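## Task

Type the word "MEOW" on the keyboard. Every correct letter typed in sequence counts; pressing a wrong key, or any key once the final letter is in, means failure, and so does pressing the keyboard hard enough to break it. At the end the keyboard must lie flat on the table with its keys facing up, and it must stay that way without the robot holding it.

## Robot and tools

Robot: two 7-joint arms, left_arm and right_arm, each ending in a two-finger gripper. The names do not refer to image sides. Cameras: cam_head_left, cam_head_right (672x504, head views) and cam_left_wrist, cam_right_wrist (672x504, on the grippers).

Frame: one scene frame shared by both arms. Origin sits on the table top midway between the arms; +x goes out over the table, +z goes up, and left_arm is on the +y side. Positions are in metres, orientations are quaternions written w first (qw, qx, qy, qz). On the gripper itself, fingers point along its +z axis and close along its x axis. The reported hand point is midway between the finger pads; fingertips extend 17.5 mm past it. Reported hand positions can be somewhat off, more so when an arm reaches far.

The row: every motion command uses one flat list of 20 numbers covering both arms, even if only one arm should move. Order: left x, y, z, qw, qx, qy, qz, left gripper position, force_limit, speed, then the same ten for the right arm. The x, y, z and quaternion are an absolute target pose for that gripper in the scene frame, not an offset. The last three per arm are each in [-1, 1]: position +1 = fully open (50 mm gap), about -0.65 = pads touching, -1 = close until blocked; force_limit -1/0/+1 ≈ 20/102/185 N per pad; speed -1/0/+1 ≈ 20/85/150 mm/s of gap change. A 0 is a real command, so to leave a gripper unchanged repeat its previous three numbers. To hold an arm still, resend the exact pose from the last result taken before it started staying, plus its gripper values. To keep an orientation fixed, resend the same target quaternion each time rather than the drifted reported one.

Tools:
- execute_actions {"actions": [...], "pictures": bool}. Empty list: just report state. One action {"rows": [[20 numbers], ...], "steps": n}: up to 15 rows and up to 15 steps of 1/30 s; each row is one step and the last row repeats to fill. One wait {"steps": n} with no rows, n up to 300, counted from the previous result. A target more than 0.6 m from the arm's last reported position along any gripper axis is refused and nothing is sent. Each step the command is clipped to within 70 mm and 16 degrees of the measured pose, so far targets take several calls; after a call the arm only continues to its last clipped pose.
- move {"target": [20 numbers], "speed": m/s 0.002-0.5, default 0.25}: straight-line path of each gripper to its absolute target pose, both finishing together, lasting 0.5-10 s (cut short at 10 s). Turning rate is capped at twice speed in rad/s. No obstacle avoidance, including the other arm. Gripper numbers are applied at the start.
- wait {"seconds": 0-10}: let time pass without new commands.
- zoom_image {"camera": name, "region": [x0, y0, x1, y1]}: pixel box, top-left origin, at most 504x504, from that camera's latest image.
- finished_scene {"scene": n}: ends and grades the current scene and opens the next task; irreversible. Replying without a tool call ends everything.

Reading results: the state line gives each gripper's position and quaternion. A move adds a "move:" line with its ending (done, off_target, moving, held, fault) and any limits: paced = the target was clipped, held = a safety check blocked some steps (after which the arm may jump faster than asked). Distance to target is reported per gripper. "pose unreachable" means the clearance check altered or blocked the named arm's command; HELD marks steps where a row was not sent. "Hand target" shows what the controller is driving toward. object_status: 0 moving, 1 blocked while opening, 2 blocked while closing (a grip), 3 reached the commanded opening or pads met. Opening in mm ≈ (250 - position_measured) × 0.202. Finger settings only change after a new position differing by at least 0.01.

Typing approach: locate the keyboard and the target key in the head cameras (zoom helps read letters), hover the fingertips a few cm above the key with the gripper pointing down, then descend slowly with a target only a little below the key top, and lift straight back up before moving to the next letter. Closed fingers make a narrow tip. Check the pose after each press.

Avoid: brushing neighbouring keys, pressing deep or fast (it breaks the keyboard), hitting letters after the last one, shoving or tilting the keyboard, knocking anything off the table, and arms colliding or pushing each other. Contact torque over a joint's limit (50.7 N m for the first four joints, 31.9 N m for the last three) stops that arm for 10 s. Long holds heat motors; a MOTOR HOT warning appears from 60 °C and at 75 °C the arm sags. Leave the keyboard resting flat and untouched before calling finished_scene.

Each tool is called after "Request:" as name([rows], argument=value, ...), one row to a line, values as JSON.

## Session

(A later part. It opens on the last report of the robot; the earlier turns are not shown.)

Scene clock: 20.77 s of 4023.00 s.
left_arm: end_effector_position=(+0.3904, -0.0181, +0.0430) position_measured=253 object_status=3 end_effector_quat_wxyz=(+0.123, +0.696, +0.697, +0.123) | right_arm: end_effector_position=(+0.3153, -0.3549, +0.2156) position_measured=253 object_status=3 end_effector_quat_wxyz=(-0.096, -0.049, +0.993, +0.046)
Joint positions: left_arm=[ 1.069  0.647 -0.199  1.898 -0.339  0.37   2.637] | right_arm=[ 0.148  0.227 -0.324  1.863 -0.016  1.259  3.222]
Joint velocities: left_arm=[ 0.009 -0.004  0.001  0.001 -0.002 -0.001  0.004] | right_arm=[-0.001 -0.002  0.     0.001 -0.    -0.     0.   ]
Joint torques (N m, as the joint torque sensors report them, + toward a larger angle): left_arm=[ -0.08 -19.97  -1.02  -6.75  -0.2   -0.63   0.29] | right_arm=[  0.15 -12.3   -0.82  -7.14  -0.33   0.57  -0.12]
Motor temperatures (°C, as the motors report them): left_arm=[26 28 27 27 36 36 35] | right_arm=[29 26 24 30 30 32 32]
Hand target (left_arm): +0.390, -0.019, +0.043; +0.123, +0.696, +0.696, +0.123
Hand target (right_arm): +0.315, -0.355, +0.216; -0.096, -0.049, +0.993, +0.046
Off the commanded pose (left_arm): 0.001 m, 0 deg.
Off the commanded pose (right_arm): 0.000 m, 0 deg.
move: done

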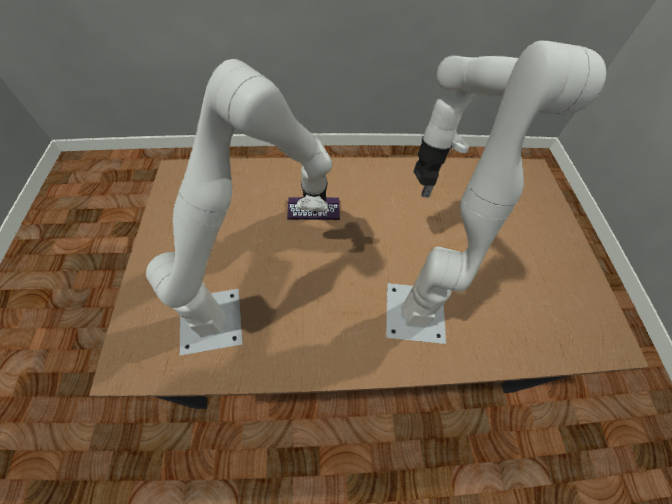

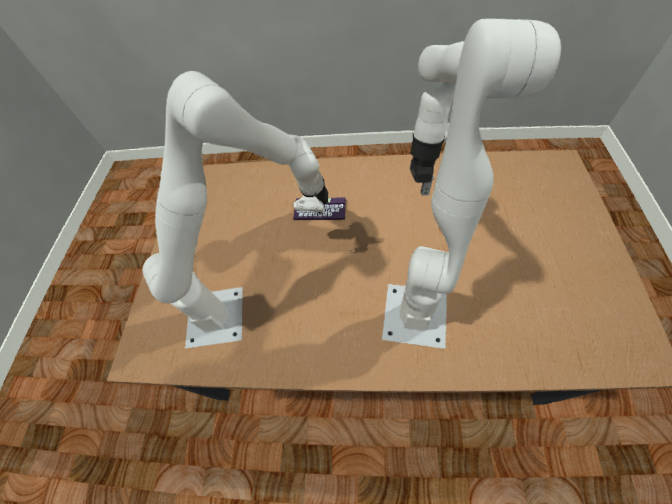

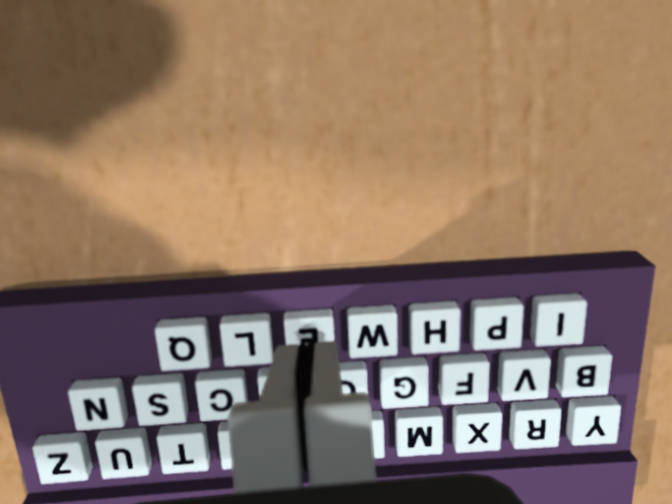

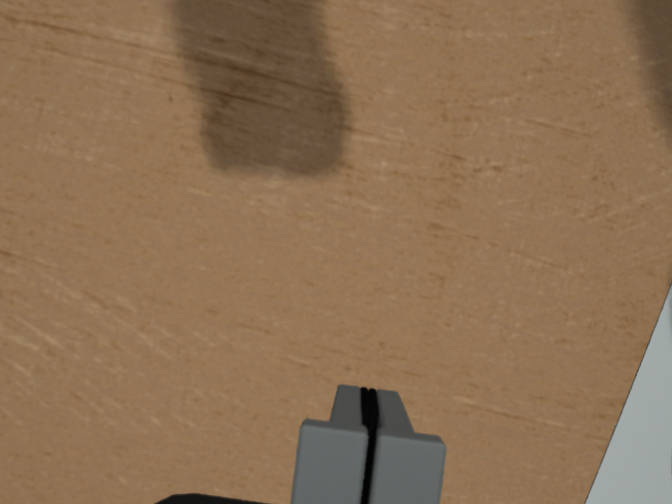

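Request:
move(target=[0.390,-0.0173,0.0335,0.123,0.696,0.696,0.123,-1,0,0,0.3153,-0.3549,0.2156,-0.096,-0.049,0.993,0.046,-1,0,0], speed=0.008)

Request:
move(target=[0.390,-0.0173,0.043,0.123,0.696,0.696,0.123,-1,0,0,0.3153,-0.3549,0.2156,-0.096,-0.049,0.993,0.046,-1,0,0], speed=0.03)

Request:
move(target=[0.408,-0.0088,0.043,0.123,0.696,0.696,0.123,-1,0,0,0.3153,-0.3549,0.2156,-0.096,-0.049,0.993,0.046,-1,0,0], speed=0.04)

Scene clock: 27.33 s of 4023.00 s.
left_arm: end_effector_position=(+0.3901, -0.0177, +0.0341) position_measured=253 object_status=3 end_effector_quat_wxyz=(+0.124, +0.696, +0.696, +0.123) | right_arm: end_effector_position=(+0.3153, -0.3549, +0.2156) position_measured=253 object_status=3 end_effector_quat_wxyz=(-0.096, -0.049, +0.993, +0.046)
Joint positions: left_arm=[ 1.073  0.665 -0.207  1.906 -0.341  0.342  2.645] | right_arm=[ 0.148  0.227 -0.324  1.863 -0.016  1.259  3.222]
Joint velocities: left_arm=[ 0.    -0.001 -0.001  0.001 -0.    -0.    -0.   ] | right_arm=[ 0.    -0.    -0.     0.001 -0.    -0.     0.001]
Joint torques (N m, as the joint torque sensors report them, + toward a larger angle): left_arm=[ -0.38 -19.25  -0.85  -6.28  -0.19  -0.54  -0.14] | right_arm=[  0.37 -12.47  -0.69  -6.99  -0.45   0.61  -0.2 ]
Motor temperatures (°C, as the motors report them): left_arm=[26 28 27 27 36 36 35] | right_arm=[29 26 24 30 30 32 32]
Hand target (left_arm): +0.390, -0.017, +0.034; +0.123, +0.696, +0.696, +0.123
Hand target (right_arm): +0.315, -0.355, +0.216; -0.096, -0.049, +0.993, +0.046
Off the commanded pose (left_arm): 0.001 m, 0 deg.
Off the commanded pose (right_arm): 0.000 m, 0 deg.
After step 90, 2.13 s passed at rest.
move: done

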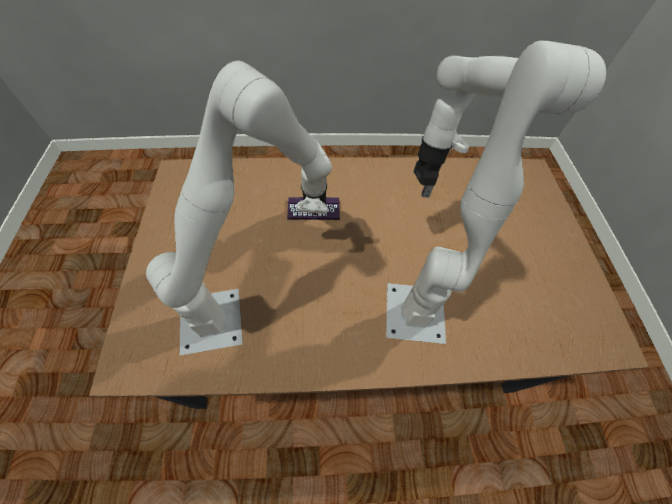

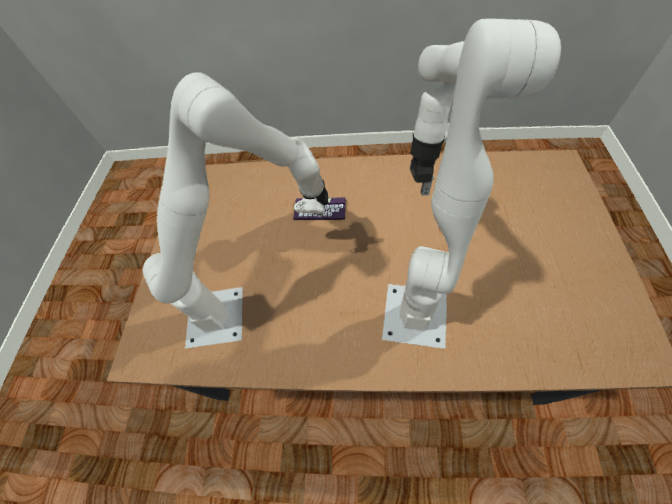

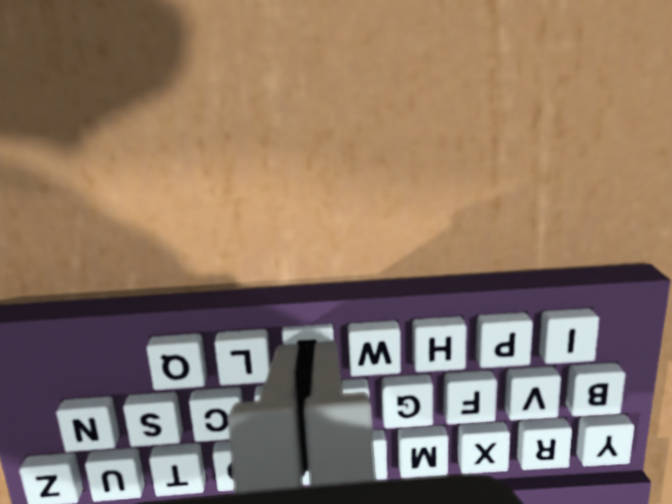

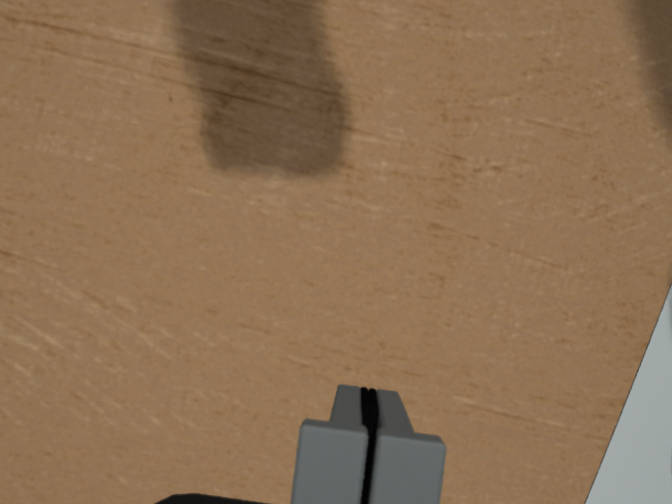

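Scene clock: 28.03 s of 4023.00 s.
left_arm: end_effector_position=(+0.3899, -0.0173, +0.0429) position_measured=253 object_status=3 end_effector_quat_wxyz=(+0.123, +0.696, +0.696, +0.123) | right_arm: end_effector_position=(+0.3153, -0.3549, +0.2156) position_measured=253 object_status=3 end_effector_quat_wxyz=(-0.096, -0.049, +0.993, +0.046)
Joint positions: left_arm=[ 1.068  0.646 -0.199  1.901 -0.339  0.368  2.636] | right_arm=[ 0.148  0.227 -0.324  1.863 -0.016  1.259  3.222]
Joint velocities: left_arm=[-0.001 -0.002 -0.     0.    -0.     0.001 -0.   ] | right_arm=[-0.002 -0.002  0.     0.001 -0.001 -0.    -0.   ]
Joint torques (N m, as the joint torque sensors report them, + toward a larger angle): left_arm=[  0.03 -19.5   -0.86  -6.64  -0.17  -0.68  -0.03] | right_arm=[  0.45 -12.12  -0.64  -7.41  -0.42   0.51   0.04]
Motor temperatures (°C, as the motors report them): left_arm=[26 28 27 27 36 36 35] | right_arm=[29 26 24 30 30 32 32]
Hand target (left_arm): +0.390, -0.017, +0.043; +0.123, +0.696, +0.696, +0.123
Hand target (right_arm): +0.315, -0.355, +0.216; -0.096, -0.049, +0.993, +0.046
Off the commanded pose (left_arm): 0.000 m, 0 deg.
Off the commanded pose (right_arm): 0.000 m, 0 deg.
move: done

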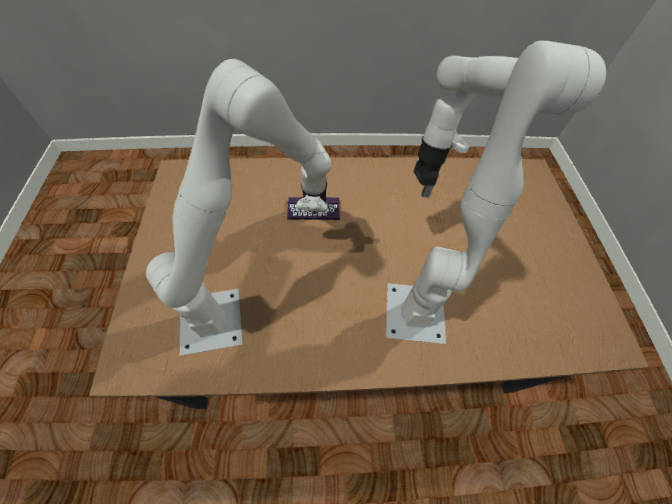

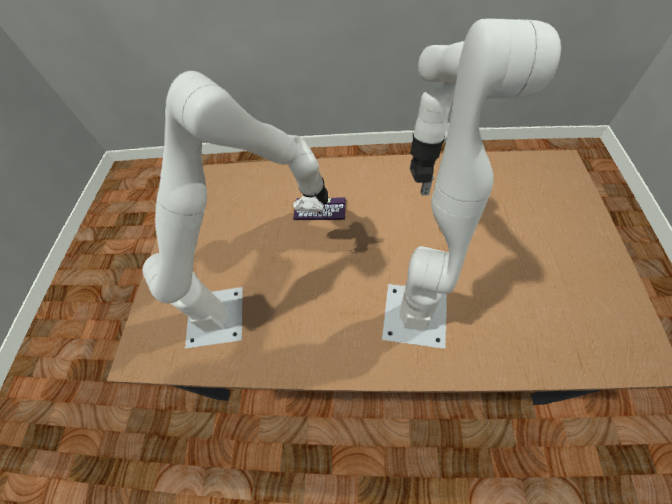

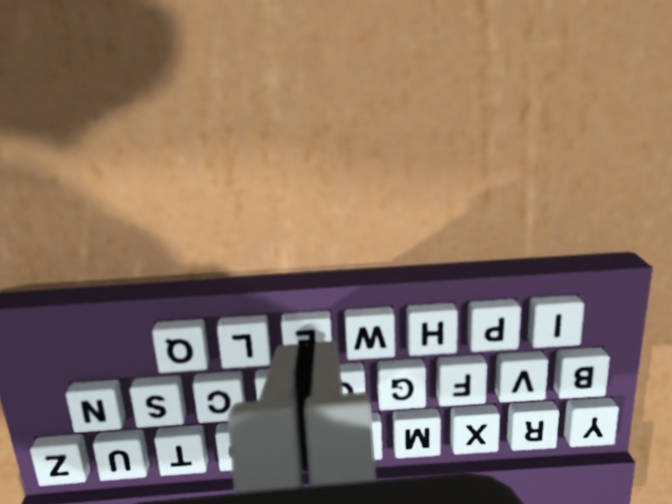

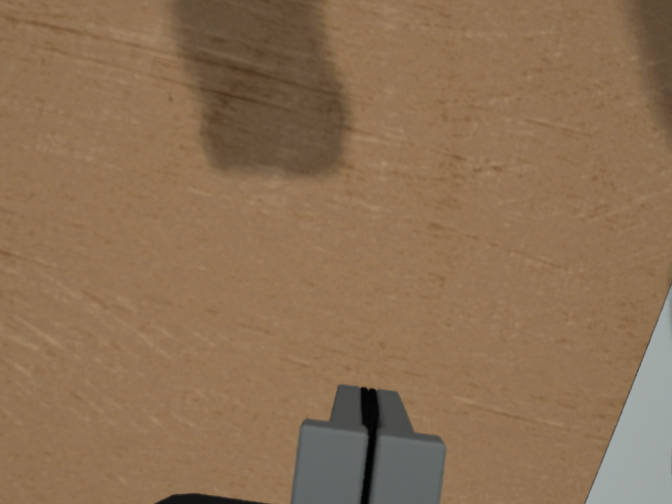

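Scene clock: 28.80 s of 4023.00 s.
left_arm: end_effector_position=(+0.4077, -0.0091, +0.0430) position_measured=253 object_status=3 end_effector_quat_wxyz=(+0.123, +0.697, +0.696, +0.123) | right_arm: end_effector_position=(+0.3153, -0.3549, +0.2156) position_measured=253 object_status=3 end_effector_quat_wxyz=(-0.096, -0.049, +0.993, +0.046)
Joint positions: left_arm=[ 1.01   0.653 -0.177  1.88  -0.34   0.37   2.594] | right_arm=[ 0.148  0.227 -0.324  1.863 -0.016  1.259  3.222]
Joint velocities: left_arm=[-0.006  0.002  0.    -0.001  0.002  0.001 -0.003] | right_arm=[-0.001  0.     0.     0.    -0.     0.    -0.   ]
Joint torques (N m, as the joint torque sensors report them, + toward a larger angle): left_arm=[  0.   -20.01  -0.52  -6.51  -0.19  -0.7   -0.02] | right_arm=[  0.48 -12.42  -0.86  -7.19  -0.37   0.65   0.14]
Motor temperatures (°C, as the motors report them): left_arm=[26 28 27 27 36 36 35] | right_arm=[29 26 24 30 30 32 32]
Hand target (left_arm): +0.408, -0.009, +0.043; +0.123, +0.696, +0.696, +0.123
Hand target (right_arm): +0.315, -0.355, +0.216; -0.096, -0.049, +0.993, +0.046
Off the commanded pose (left_arm): 0.000 m, 0 deg.
Off the commanded pose (right_arm): 0.000 m, 0 deg.
move: done

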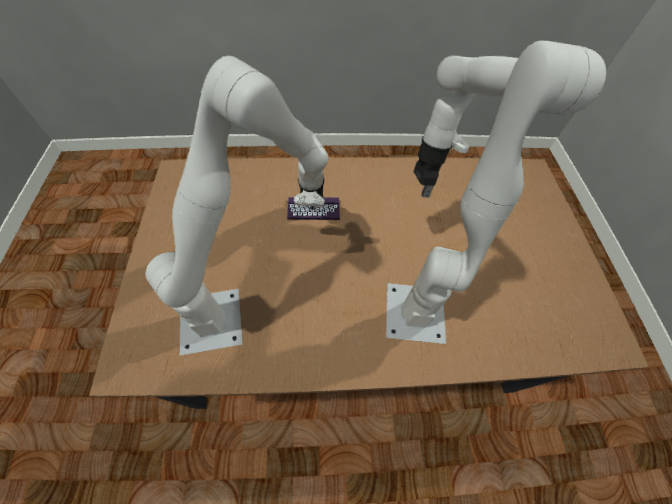

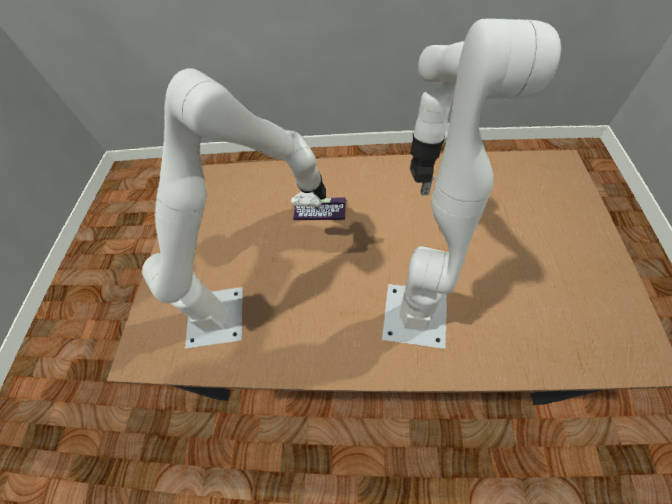

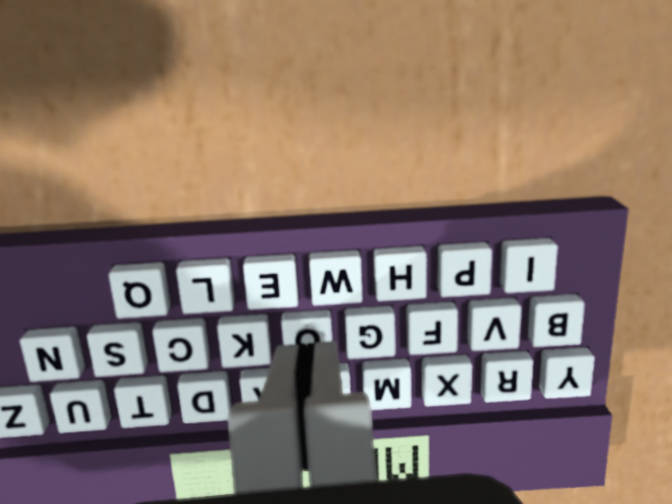

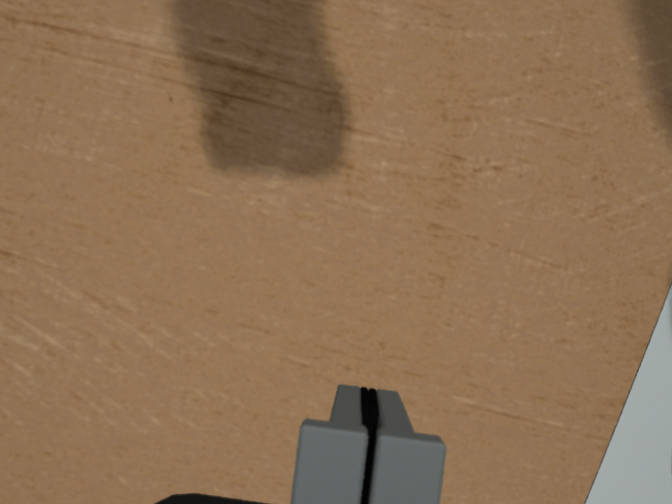

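Request:
move(target=[0.408,-0.0085,0.0335,0.123,0.696,0.696,0.123,-1,0,0,0.3153,-0.3549,0.2156,-0.096,-0.049,0.993,0.046,-1,0,0], speed=0.008)

Request:
move(target=[0.408,-0.0085,0.043,0.123,0.696,0.696,0.123,-1,0,0,0.3153,-0.3549,0.2156,-0.096,-0.049,0.993,0.046,-1,0,0], speed=0.03)

Request:
move(target=[0.391,0.0006,0.043,0.123,0.696,0.696,0.123,-1,0,0,0.3153,-0.3549,0.2156,-0.096,-0.049,0.993,0.046,-1,0,0], speed=0.04)

Request:
move(target=[0.391,0.0006,0.0335,0.123,0.696,0.696,0.123,-1,0,0,0.3153,-0.3549,0.2156,-0.096,-0.049,0.993,0.046,-1,0,0], speed=0.008)

Request:
move(target=[0.391,0.0006,0.05,0.123,0.696,0.696,0.123,-1,0,0,0.3153,-0.3549,0.2156,-0.096,-0.049,0.993,0.046,-1,0,0], speed=0.03)

Request:
move(target=[0.45,-0.01,0.075,0.123,0.696,0.696,0.123,-1,0,0,0.3153,-0.3549,0.2156,-0.096,-0.049,0.993,0.046,-1,0,0], speed=0.1)

Scene clock: 38.67 s of 4023.00 s.
left_arm: end_effector_position=(+0.4082, -0.0086, +0.0341) position_measured=253 object_status=3 end_effector_quat_wxyz=(+0.124, +0.696, +0.696, +0.123) | right_arm: end_effector_position=(+0.3153, -0.3549, +0.2156) position_measured=253 object_status=3 end_effector_quat_wxyz=(-0.096, -0.049, +0.993, +0.046)
Joint positions: left_arm=[ 1.014  0.672 -0.186  1.886 -0.342  0.345  2.602] | right_arm=[ 0.148  0.227 -0.324  1.863 -0.016  1.259  3.222]
Joint velocities: left_arm=[0.    0.001 0.001 0.001 0.    0.    0.001] | right_arm=[ 0.    -0.001  0.     0.    -0.    -0.    -0.   ]
Joint torques (N m, as the joint torque sensors report them, + toward a larger angle): left_arm=[  0.07 -19.42  -0.77  -6.66  -0.19  -0.62   0.05] | right_arm=[  0.38 -12.26  -0.82  -7.11  -0.46   0.63   0.06]
Motor temperatures (°C, as the motors report them): left_arm=[26 28 27 27 36 36 35] | right_arm=[29 26 24 30 30 32 32]
Hand target (left_arm): +0.408, -0.008, +0.034; +0.123, +0.696, +0.696, +0.123
Hand target (right_arm): +0.315, -0.355, +0.216; -0.096, -0.049, +0.993, +0.046
Off the commanded pose (left_arm): 0.001 m, 0 deg.
Off the commanded pose (right_arm): 0.000 m, 0 deg.
After step 90, 5.47 s passed at rest.
move: done

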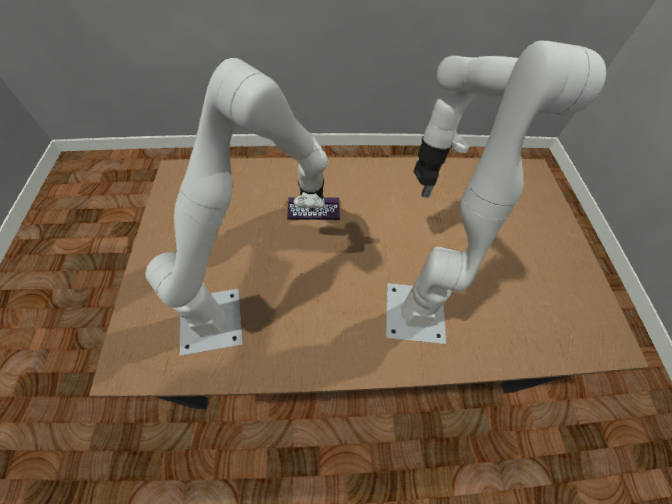

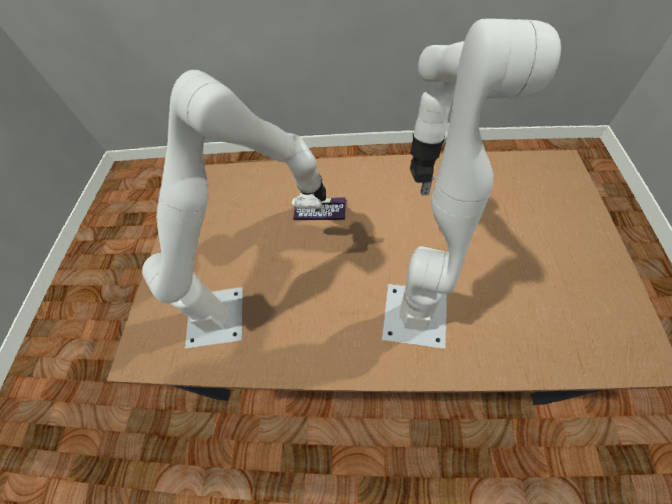

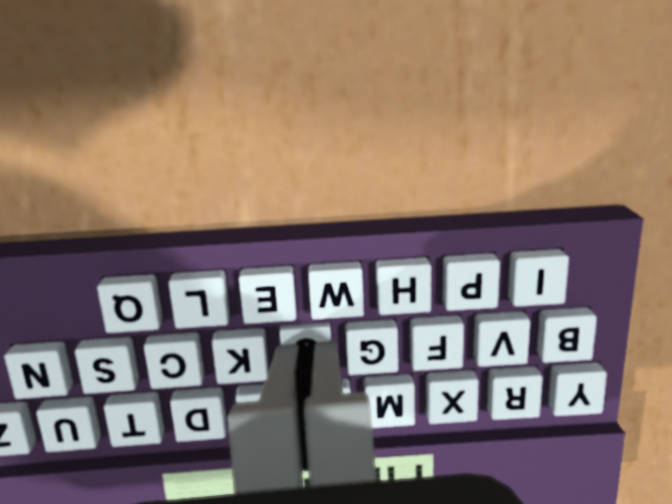

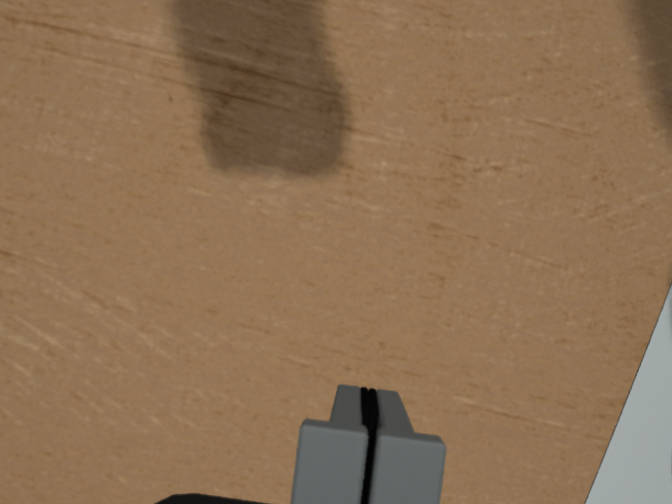

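Scene clock: 39.37 s of 4023.00 s.
left_arm: end_effector_position=(+0.4079, -0.0086, +0.0429) position_measured=253 object_status=3 end_effector_quat_wxyz=(+0.123, +0.696, +0.696, +0.123) | right_arm: end_effector_position=(+0.3153, -0.3549, +0.2156) position_measured=253 object_status=3 end_effector_quat_wxyz=(-0.096, -0.049, +0.993, +0.046)
Joint positions: left_arm=[ 1.009  0.653 -0.177  1.881 -0.34   0.369  2.594] | right_arm=[ 0.148  0.227 -0.324  1.863 -0.016  1.259  3.222]
Joint velocities: left_arm=[-0.001 -0.002  0.001 -0.001  0.001  0.001 -0.   ] | right_arm=[-0.     0.002  0.     0.001  0.001  0.     0.   ]
Joint torques (N m, as the joint torque sensors report them, + toward a larger angle): left_arm=[ -0.16 -20.17  -0.52  -6.9   -0.2   -0.48   0.07] | right_arm=[  0.33 -11.99  -0.79  -7.23  -0.57   0.83   0.04]
Motor temperatures (°C, as the motors report them): left_arm=[26 28 27 27 36 36 35] | right_arm=[29 26 24 30 30 32 32]
Hand target (left_arm): +0.408, -0.009, +0.043; +0.123, +0.696, +0.696, +0.123
Hand target (right_arm): +0.315, -0.355, +0.216; -0.096, -0.049, +0.993, +0.046
Off the commanded pose (left_arm): 0.000 m, 0 deg.
Off the commanded pose (right_arm): 0.000 m, 0 deg.
move: done

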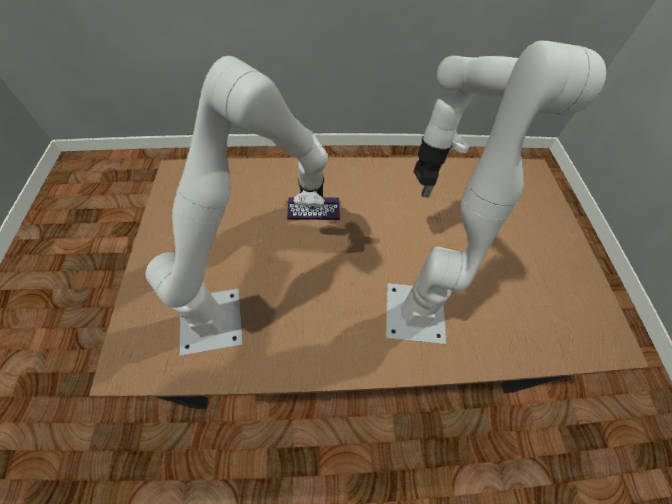

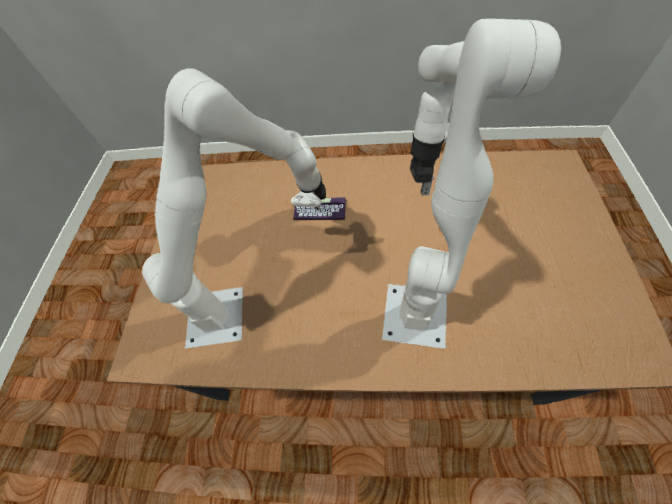

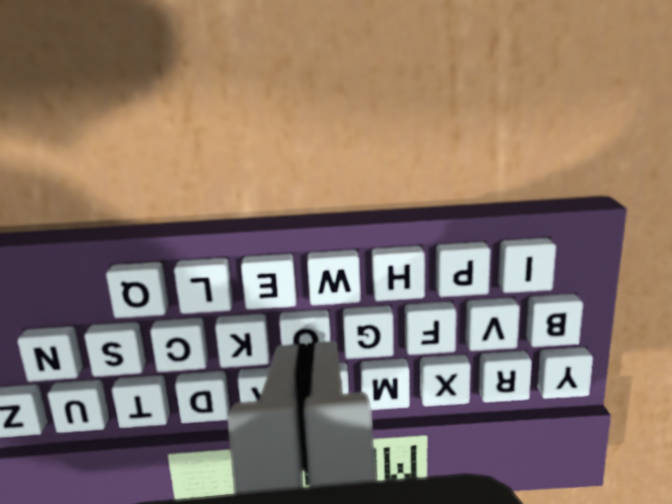

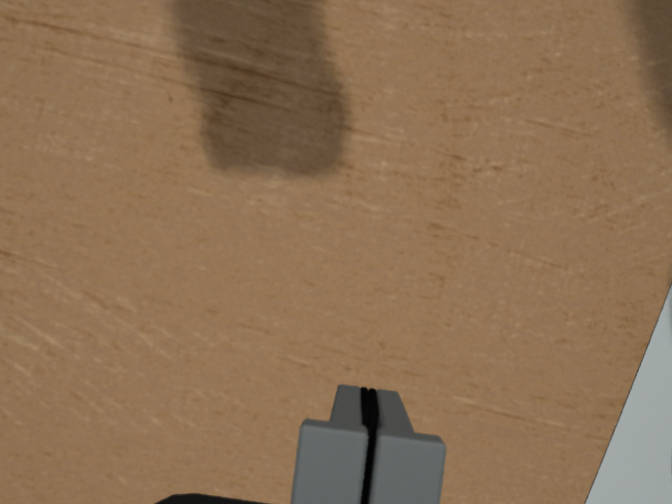

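Scene clock: 40.10 s of 4023.00 s.
left_arm: end_effector_position=(+0.3911, +0.0008, +0.0429) position_measured=253 object_status=3 end_effector_quat_wxyz=(+0.123, +0.696, +0.697, +0.123) | right_arm: end_effector_position=(+0.3153, -0.3549, +0.2156) position_measured=253 object_status=3 end_effector_quat_wxyz=(-0.096, -0.049, +0.993, +0.046)
Joint positions: left_arm=[ 1.039  0.629 -0.202  1.943 -0.348  0.335  2.616] | right_arm=[ 0.148  0.227 -0.324  1.863 -0.016  1.259  3.222]
Joint velocities: left_arm=[ 0.004 -0.004  0.     0.    -0.002 -0.002  0.001] | right_arm=[-0.001 -0.002 -0.    -0.001 -0.001  0.     0.   ]
Joint torques (N m, as the joint torque sensors report them, + toward a larger angle): left_arm=[ -0.24 -18.91  -1.04  -6.28  -0.29  -0.67   0.04] | right_arm=[  0.27 -12.23  -0.78  -7.08  -0.42   0.82  -0.02]
Motor temperatures (°C, as the motors report them): left_arm=[26 28 27 27 36 36 35] | right_arm=[29 26 24 30 30 32 32]
Hand target (left_arm): +0.391, +0.001, +0.043; +0.123, +0.696, +0.696, +0.123
Hand target (right_arm): +0.315, -0.355, +0.216; -0.096, -0.049, +0.993, +0.046
Off the commanded pose (left_arm): 0.000 m, 0 deg.
Off the commanded pose (right_arm): 0.000 m, 0 deg.
move: done

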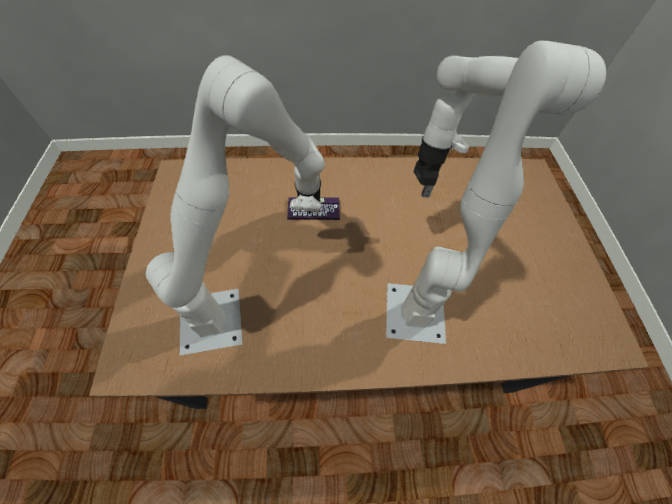

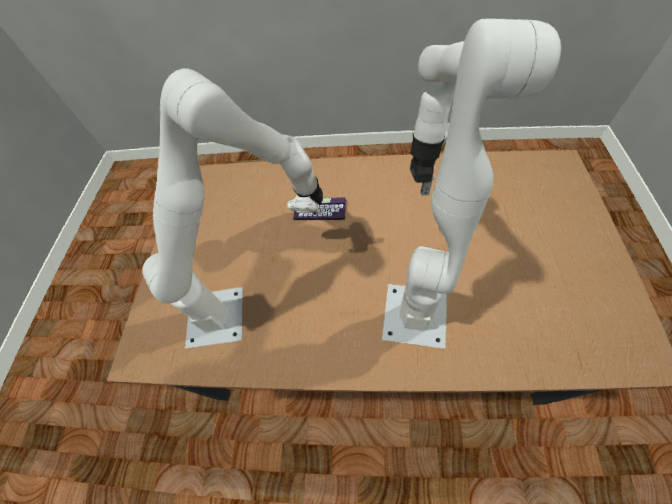

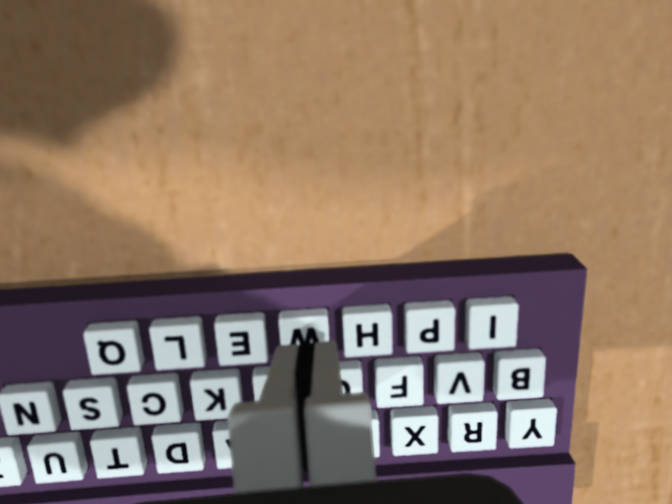

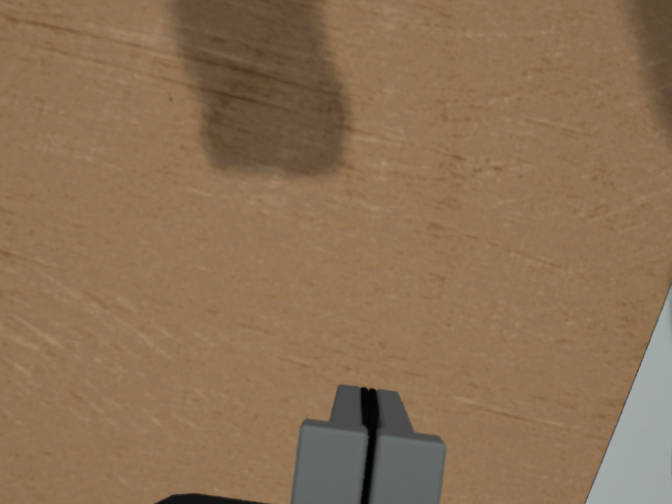

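Scene clock: 41.50 s of 4023.00 s.
left_arm: end_effector_position=(+0.3912, +0.0006, +0.0341) position_measured=253 object_status=3 end_effector_quat_wxyz=(+0.123, +0.696, +0.696, +0.123) | right_arm: end_effector_position=(+0.3153, -0.3549, +0.2156) position_measured=253 object_status=3 end_effector_quat_wxyz=(-0.096, -0.049, +0.993, +0.046)
Joint positions: left_arm=[ 1.045  0.649 -0.211  1.948 -0.351  0.309  2.625] | right_arm=[ 0.148  0.227 -0.324  1.863 -0.016  1.259  3.222]
Joint velocities: left_arm=[ 0.     0.001  0.    -0.001 -0.001  0.    -0.   ] | right_arm=[ 0.     0.     0.    -0.001 -0.001 -0.    -0.   ]
Joint torques (N m, as the joint torque sensors report them, + toward a larger angle): left_arm=[ -0.15 -18.61  -0.77  -6.38  -0.22  -0.66   0.24] | right_arm=[  0.31 -12.02  -0.83  -7.11  -0.41   0.81   0.28]
Motor temperatures (°C, as the motors report them): left_arm=[26 28 27 27 36 36 35] | right_arm=[29 26 24 30 30 32 32]
Hand target (left_arm): +0.391, +0.001, +0.034; +0.123, +0.696, +0.696, +0.123
Hand target (right_arm): +0.315, -0.355, +0.216; -0.096, -0.049, +0.993, +0.046
Off the commanded pose (left_arm): 0.001 m, 0 deg.
Off the commanded pose (right_arm): 0.000 m, 0 deg.
move: done

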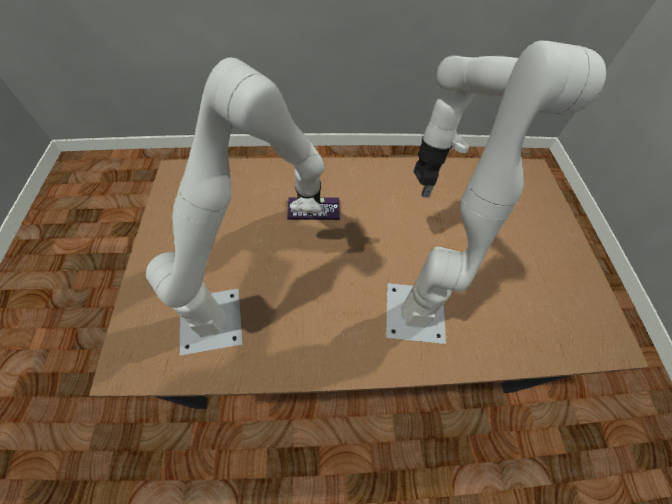

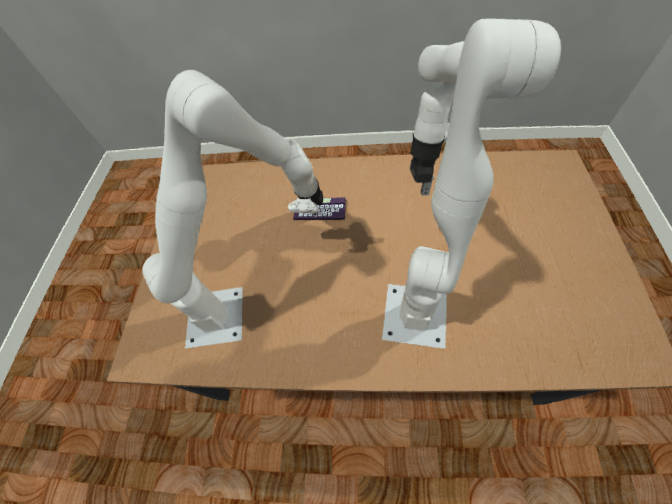

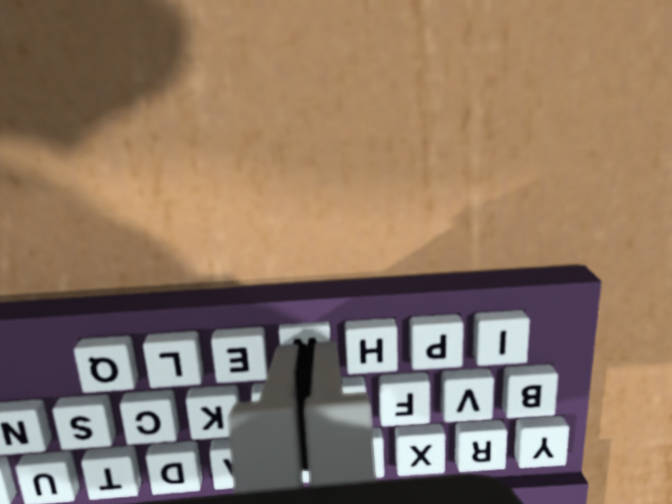

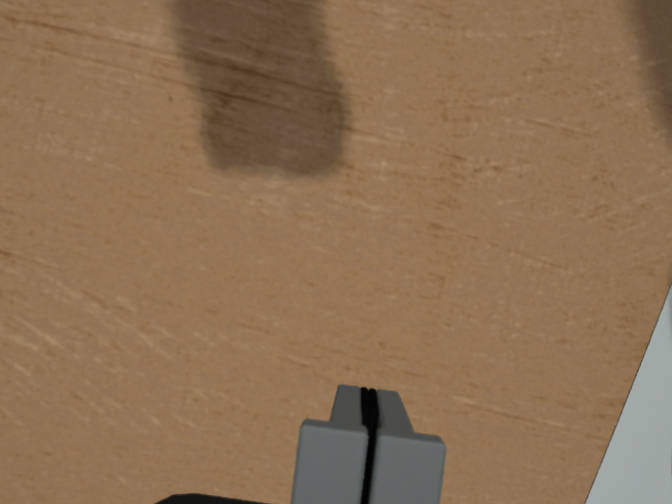

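Scene clock: 42.30 s of 4023.00 s.
left_arm: end_effector_position=(+0.3909, +0.0005, +0.0498) position_measured=253 object_status=3 end_effector_quat_wxyz=(+0.123, +0.696, +0.696, +0.123) | right_arm: end_effector_position=(+0.3153, -0.3549, +0.2156) position_measured=253 object_status=3 end_effector_quat_wxyz=(-0.096, -0.049, +0.993, +0.046)
Joint positions: left_arm=[ 1.035  0.613 -0.195  1.938 -0.346  0.355  2.61 ] | right_arm=[ 0.148  0.227 -0.324  1.863 -0.016  1.259  3.222]
Joint velocities: left_arm=[-0.001 -0.003 -0.     0.     0.     0.    -0.001] | right_arm=[-0.001 -0.001 -0.     0.    -0.     0.     0.   ]
Joint torques (N m, as the joint torque sensors report them, + toward a larger angle): left_arm=[  0.23 -19.21  -0.65  -6.49  -0.25  -1.05   0.14] | right_arm=[  0.5  -12.36  -0.8   -7.15  -0.36   0.73  -0.03]
Motor temperatures (°C, as the motors report them): left_arm=[26 28 27 27 36 36 35] | right_arm=[29 26 24 30 30 32 32]
Hand target (left_arm): +0.391, +0.001, +0.050; +0.123, +0.696, +0.696, +0.123
Hand target (right_arm): +0.315, -0.355, +0.216; -0.096, -0.049, +0.993, +0.046
Off the commanded pose (left_arm): 0.000 m, 0 deg.
Off the commanded pose (right_arm): 0.000 m, 0 deg.
move: done

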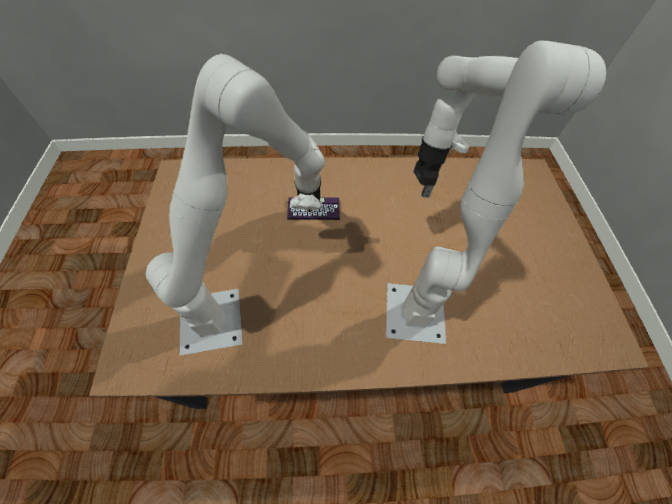

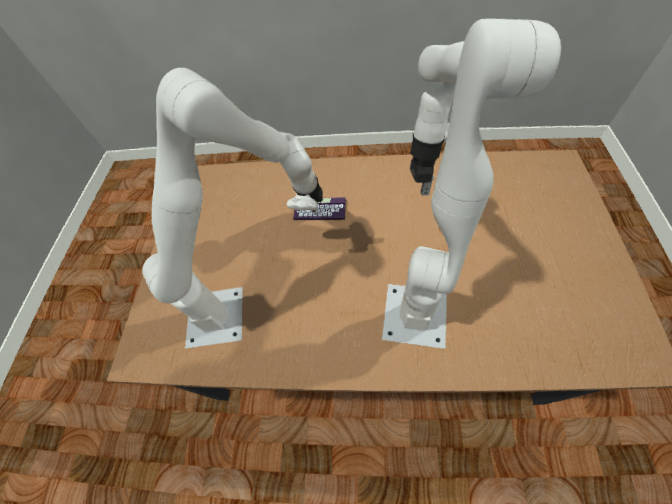

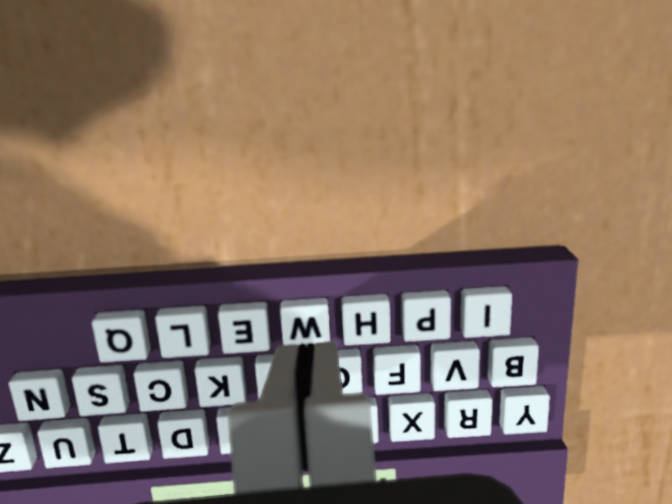

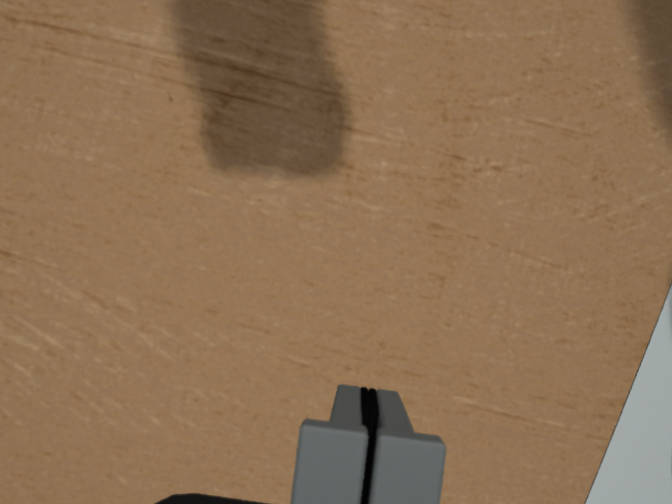

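Scene clock: 43.30 s of 4023.00 s.
left_arm: end_effector_position=(+0.4497, -0.0104, +0.0749) position_measured=253 object_status=3 end_effector_quat_wxyz=(+0.123, +0.697, +0.696, +0.123) | right_arm: end_effector_position=(+0.3153, -0.3549, +0.2156) position_measured=253 object_status=3 end_effector_quat_wxyz=(-0.096, -0.049, +0.993, +0.046)
Joint positions: left_arm=[ 0.901  0.637 -0.107  1.748 -0.312  0.5    2.488] | right_arm=[ 0.148  0.227 -0.324  1.863 -0.016  1.259  3.222]
Joint velocities: left_arm=[-0.007  0.003 -0.002 -0.002  0.002  0.002 -0.003] | right_arm=[-0.     0.001  0.     0.     0.001  0.     0.001]
Joint torques (N m, as the joint torque sensors report them, + toward a larger angle): left_arm=[  0.24 -21.07   0.07  -8.27  -0.11  -0.46   0.16] | right_arm=[  0.56 -11.93  -0.82  -7.17  -0.46   0.92   0.25]
Motor temperatures (°C, as the motors report them): left_arm=[26 28 27 27 36 36 35] | right_arm=[29 26 24 30 30 32 32]
Hand target (left_arm): +0.450, -0.010, +0.075; +0.123, +0.696, +0.696, +0.123
Hand target (right_arm): +0.315, -0.355, +0.216; -0.096, -0.049, +0.993, +0.046
Off the commanded pose (left_arm): 0.000 m, 0 deg.
Off the commanded pose (right_arm): 0.000 m, 0 deg.
move: done

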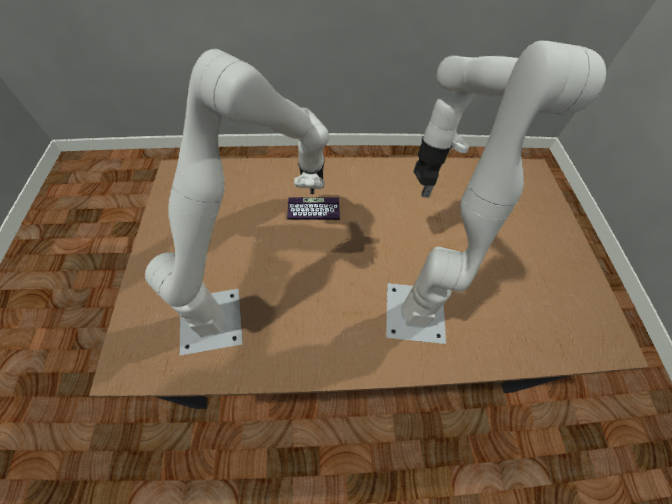

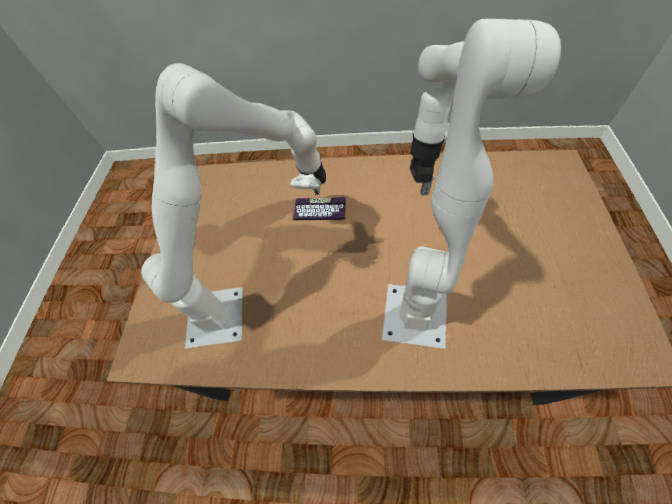

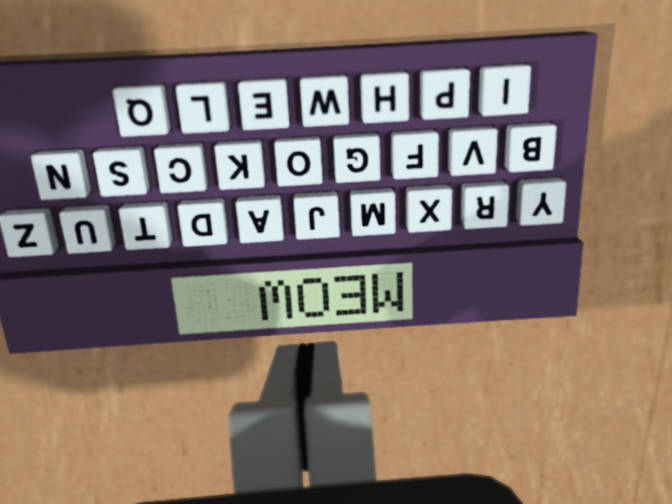

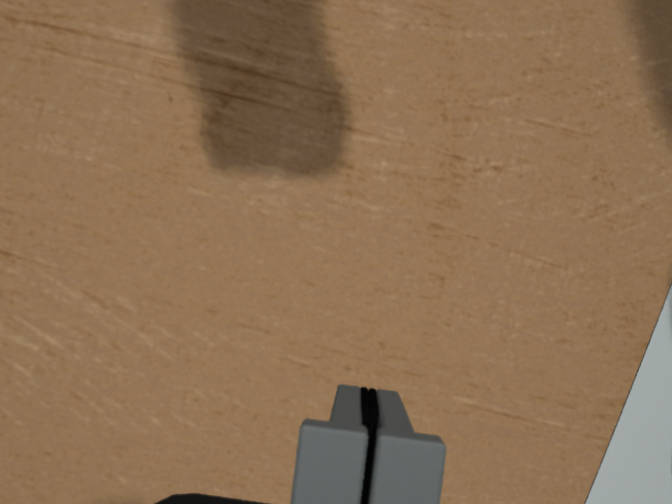

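Request:
finished_scene(scene=2)

The scene is finished: the task was done.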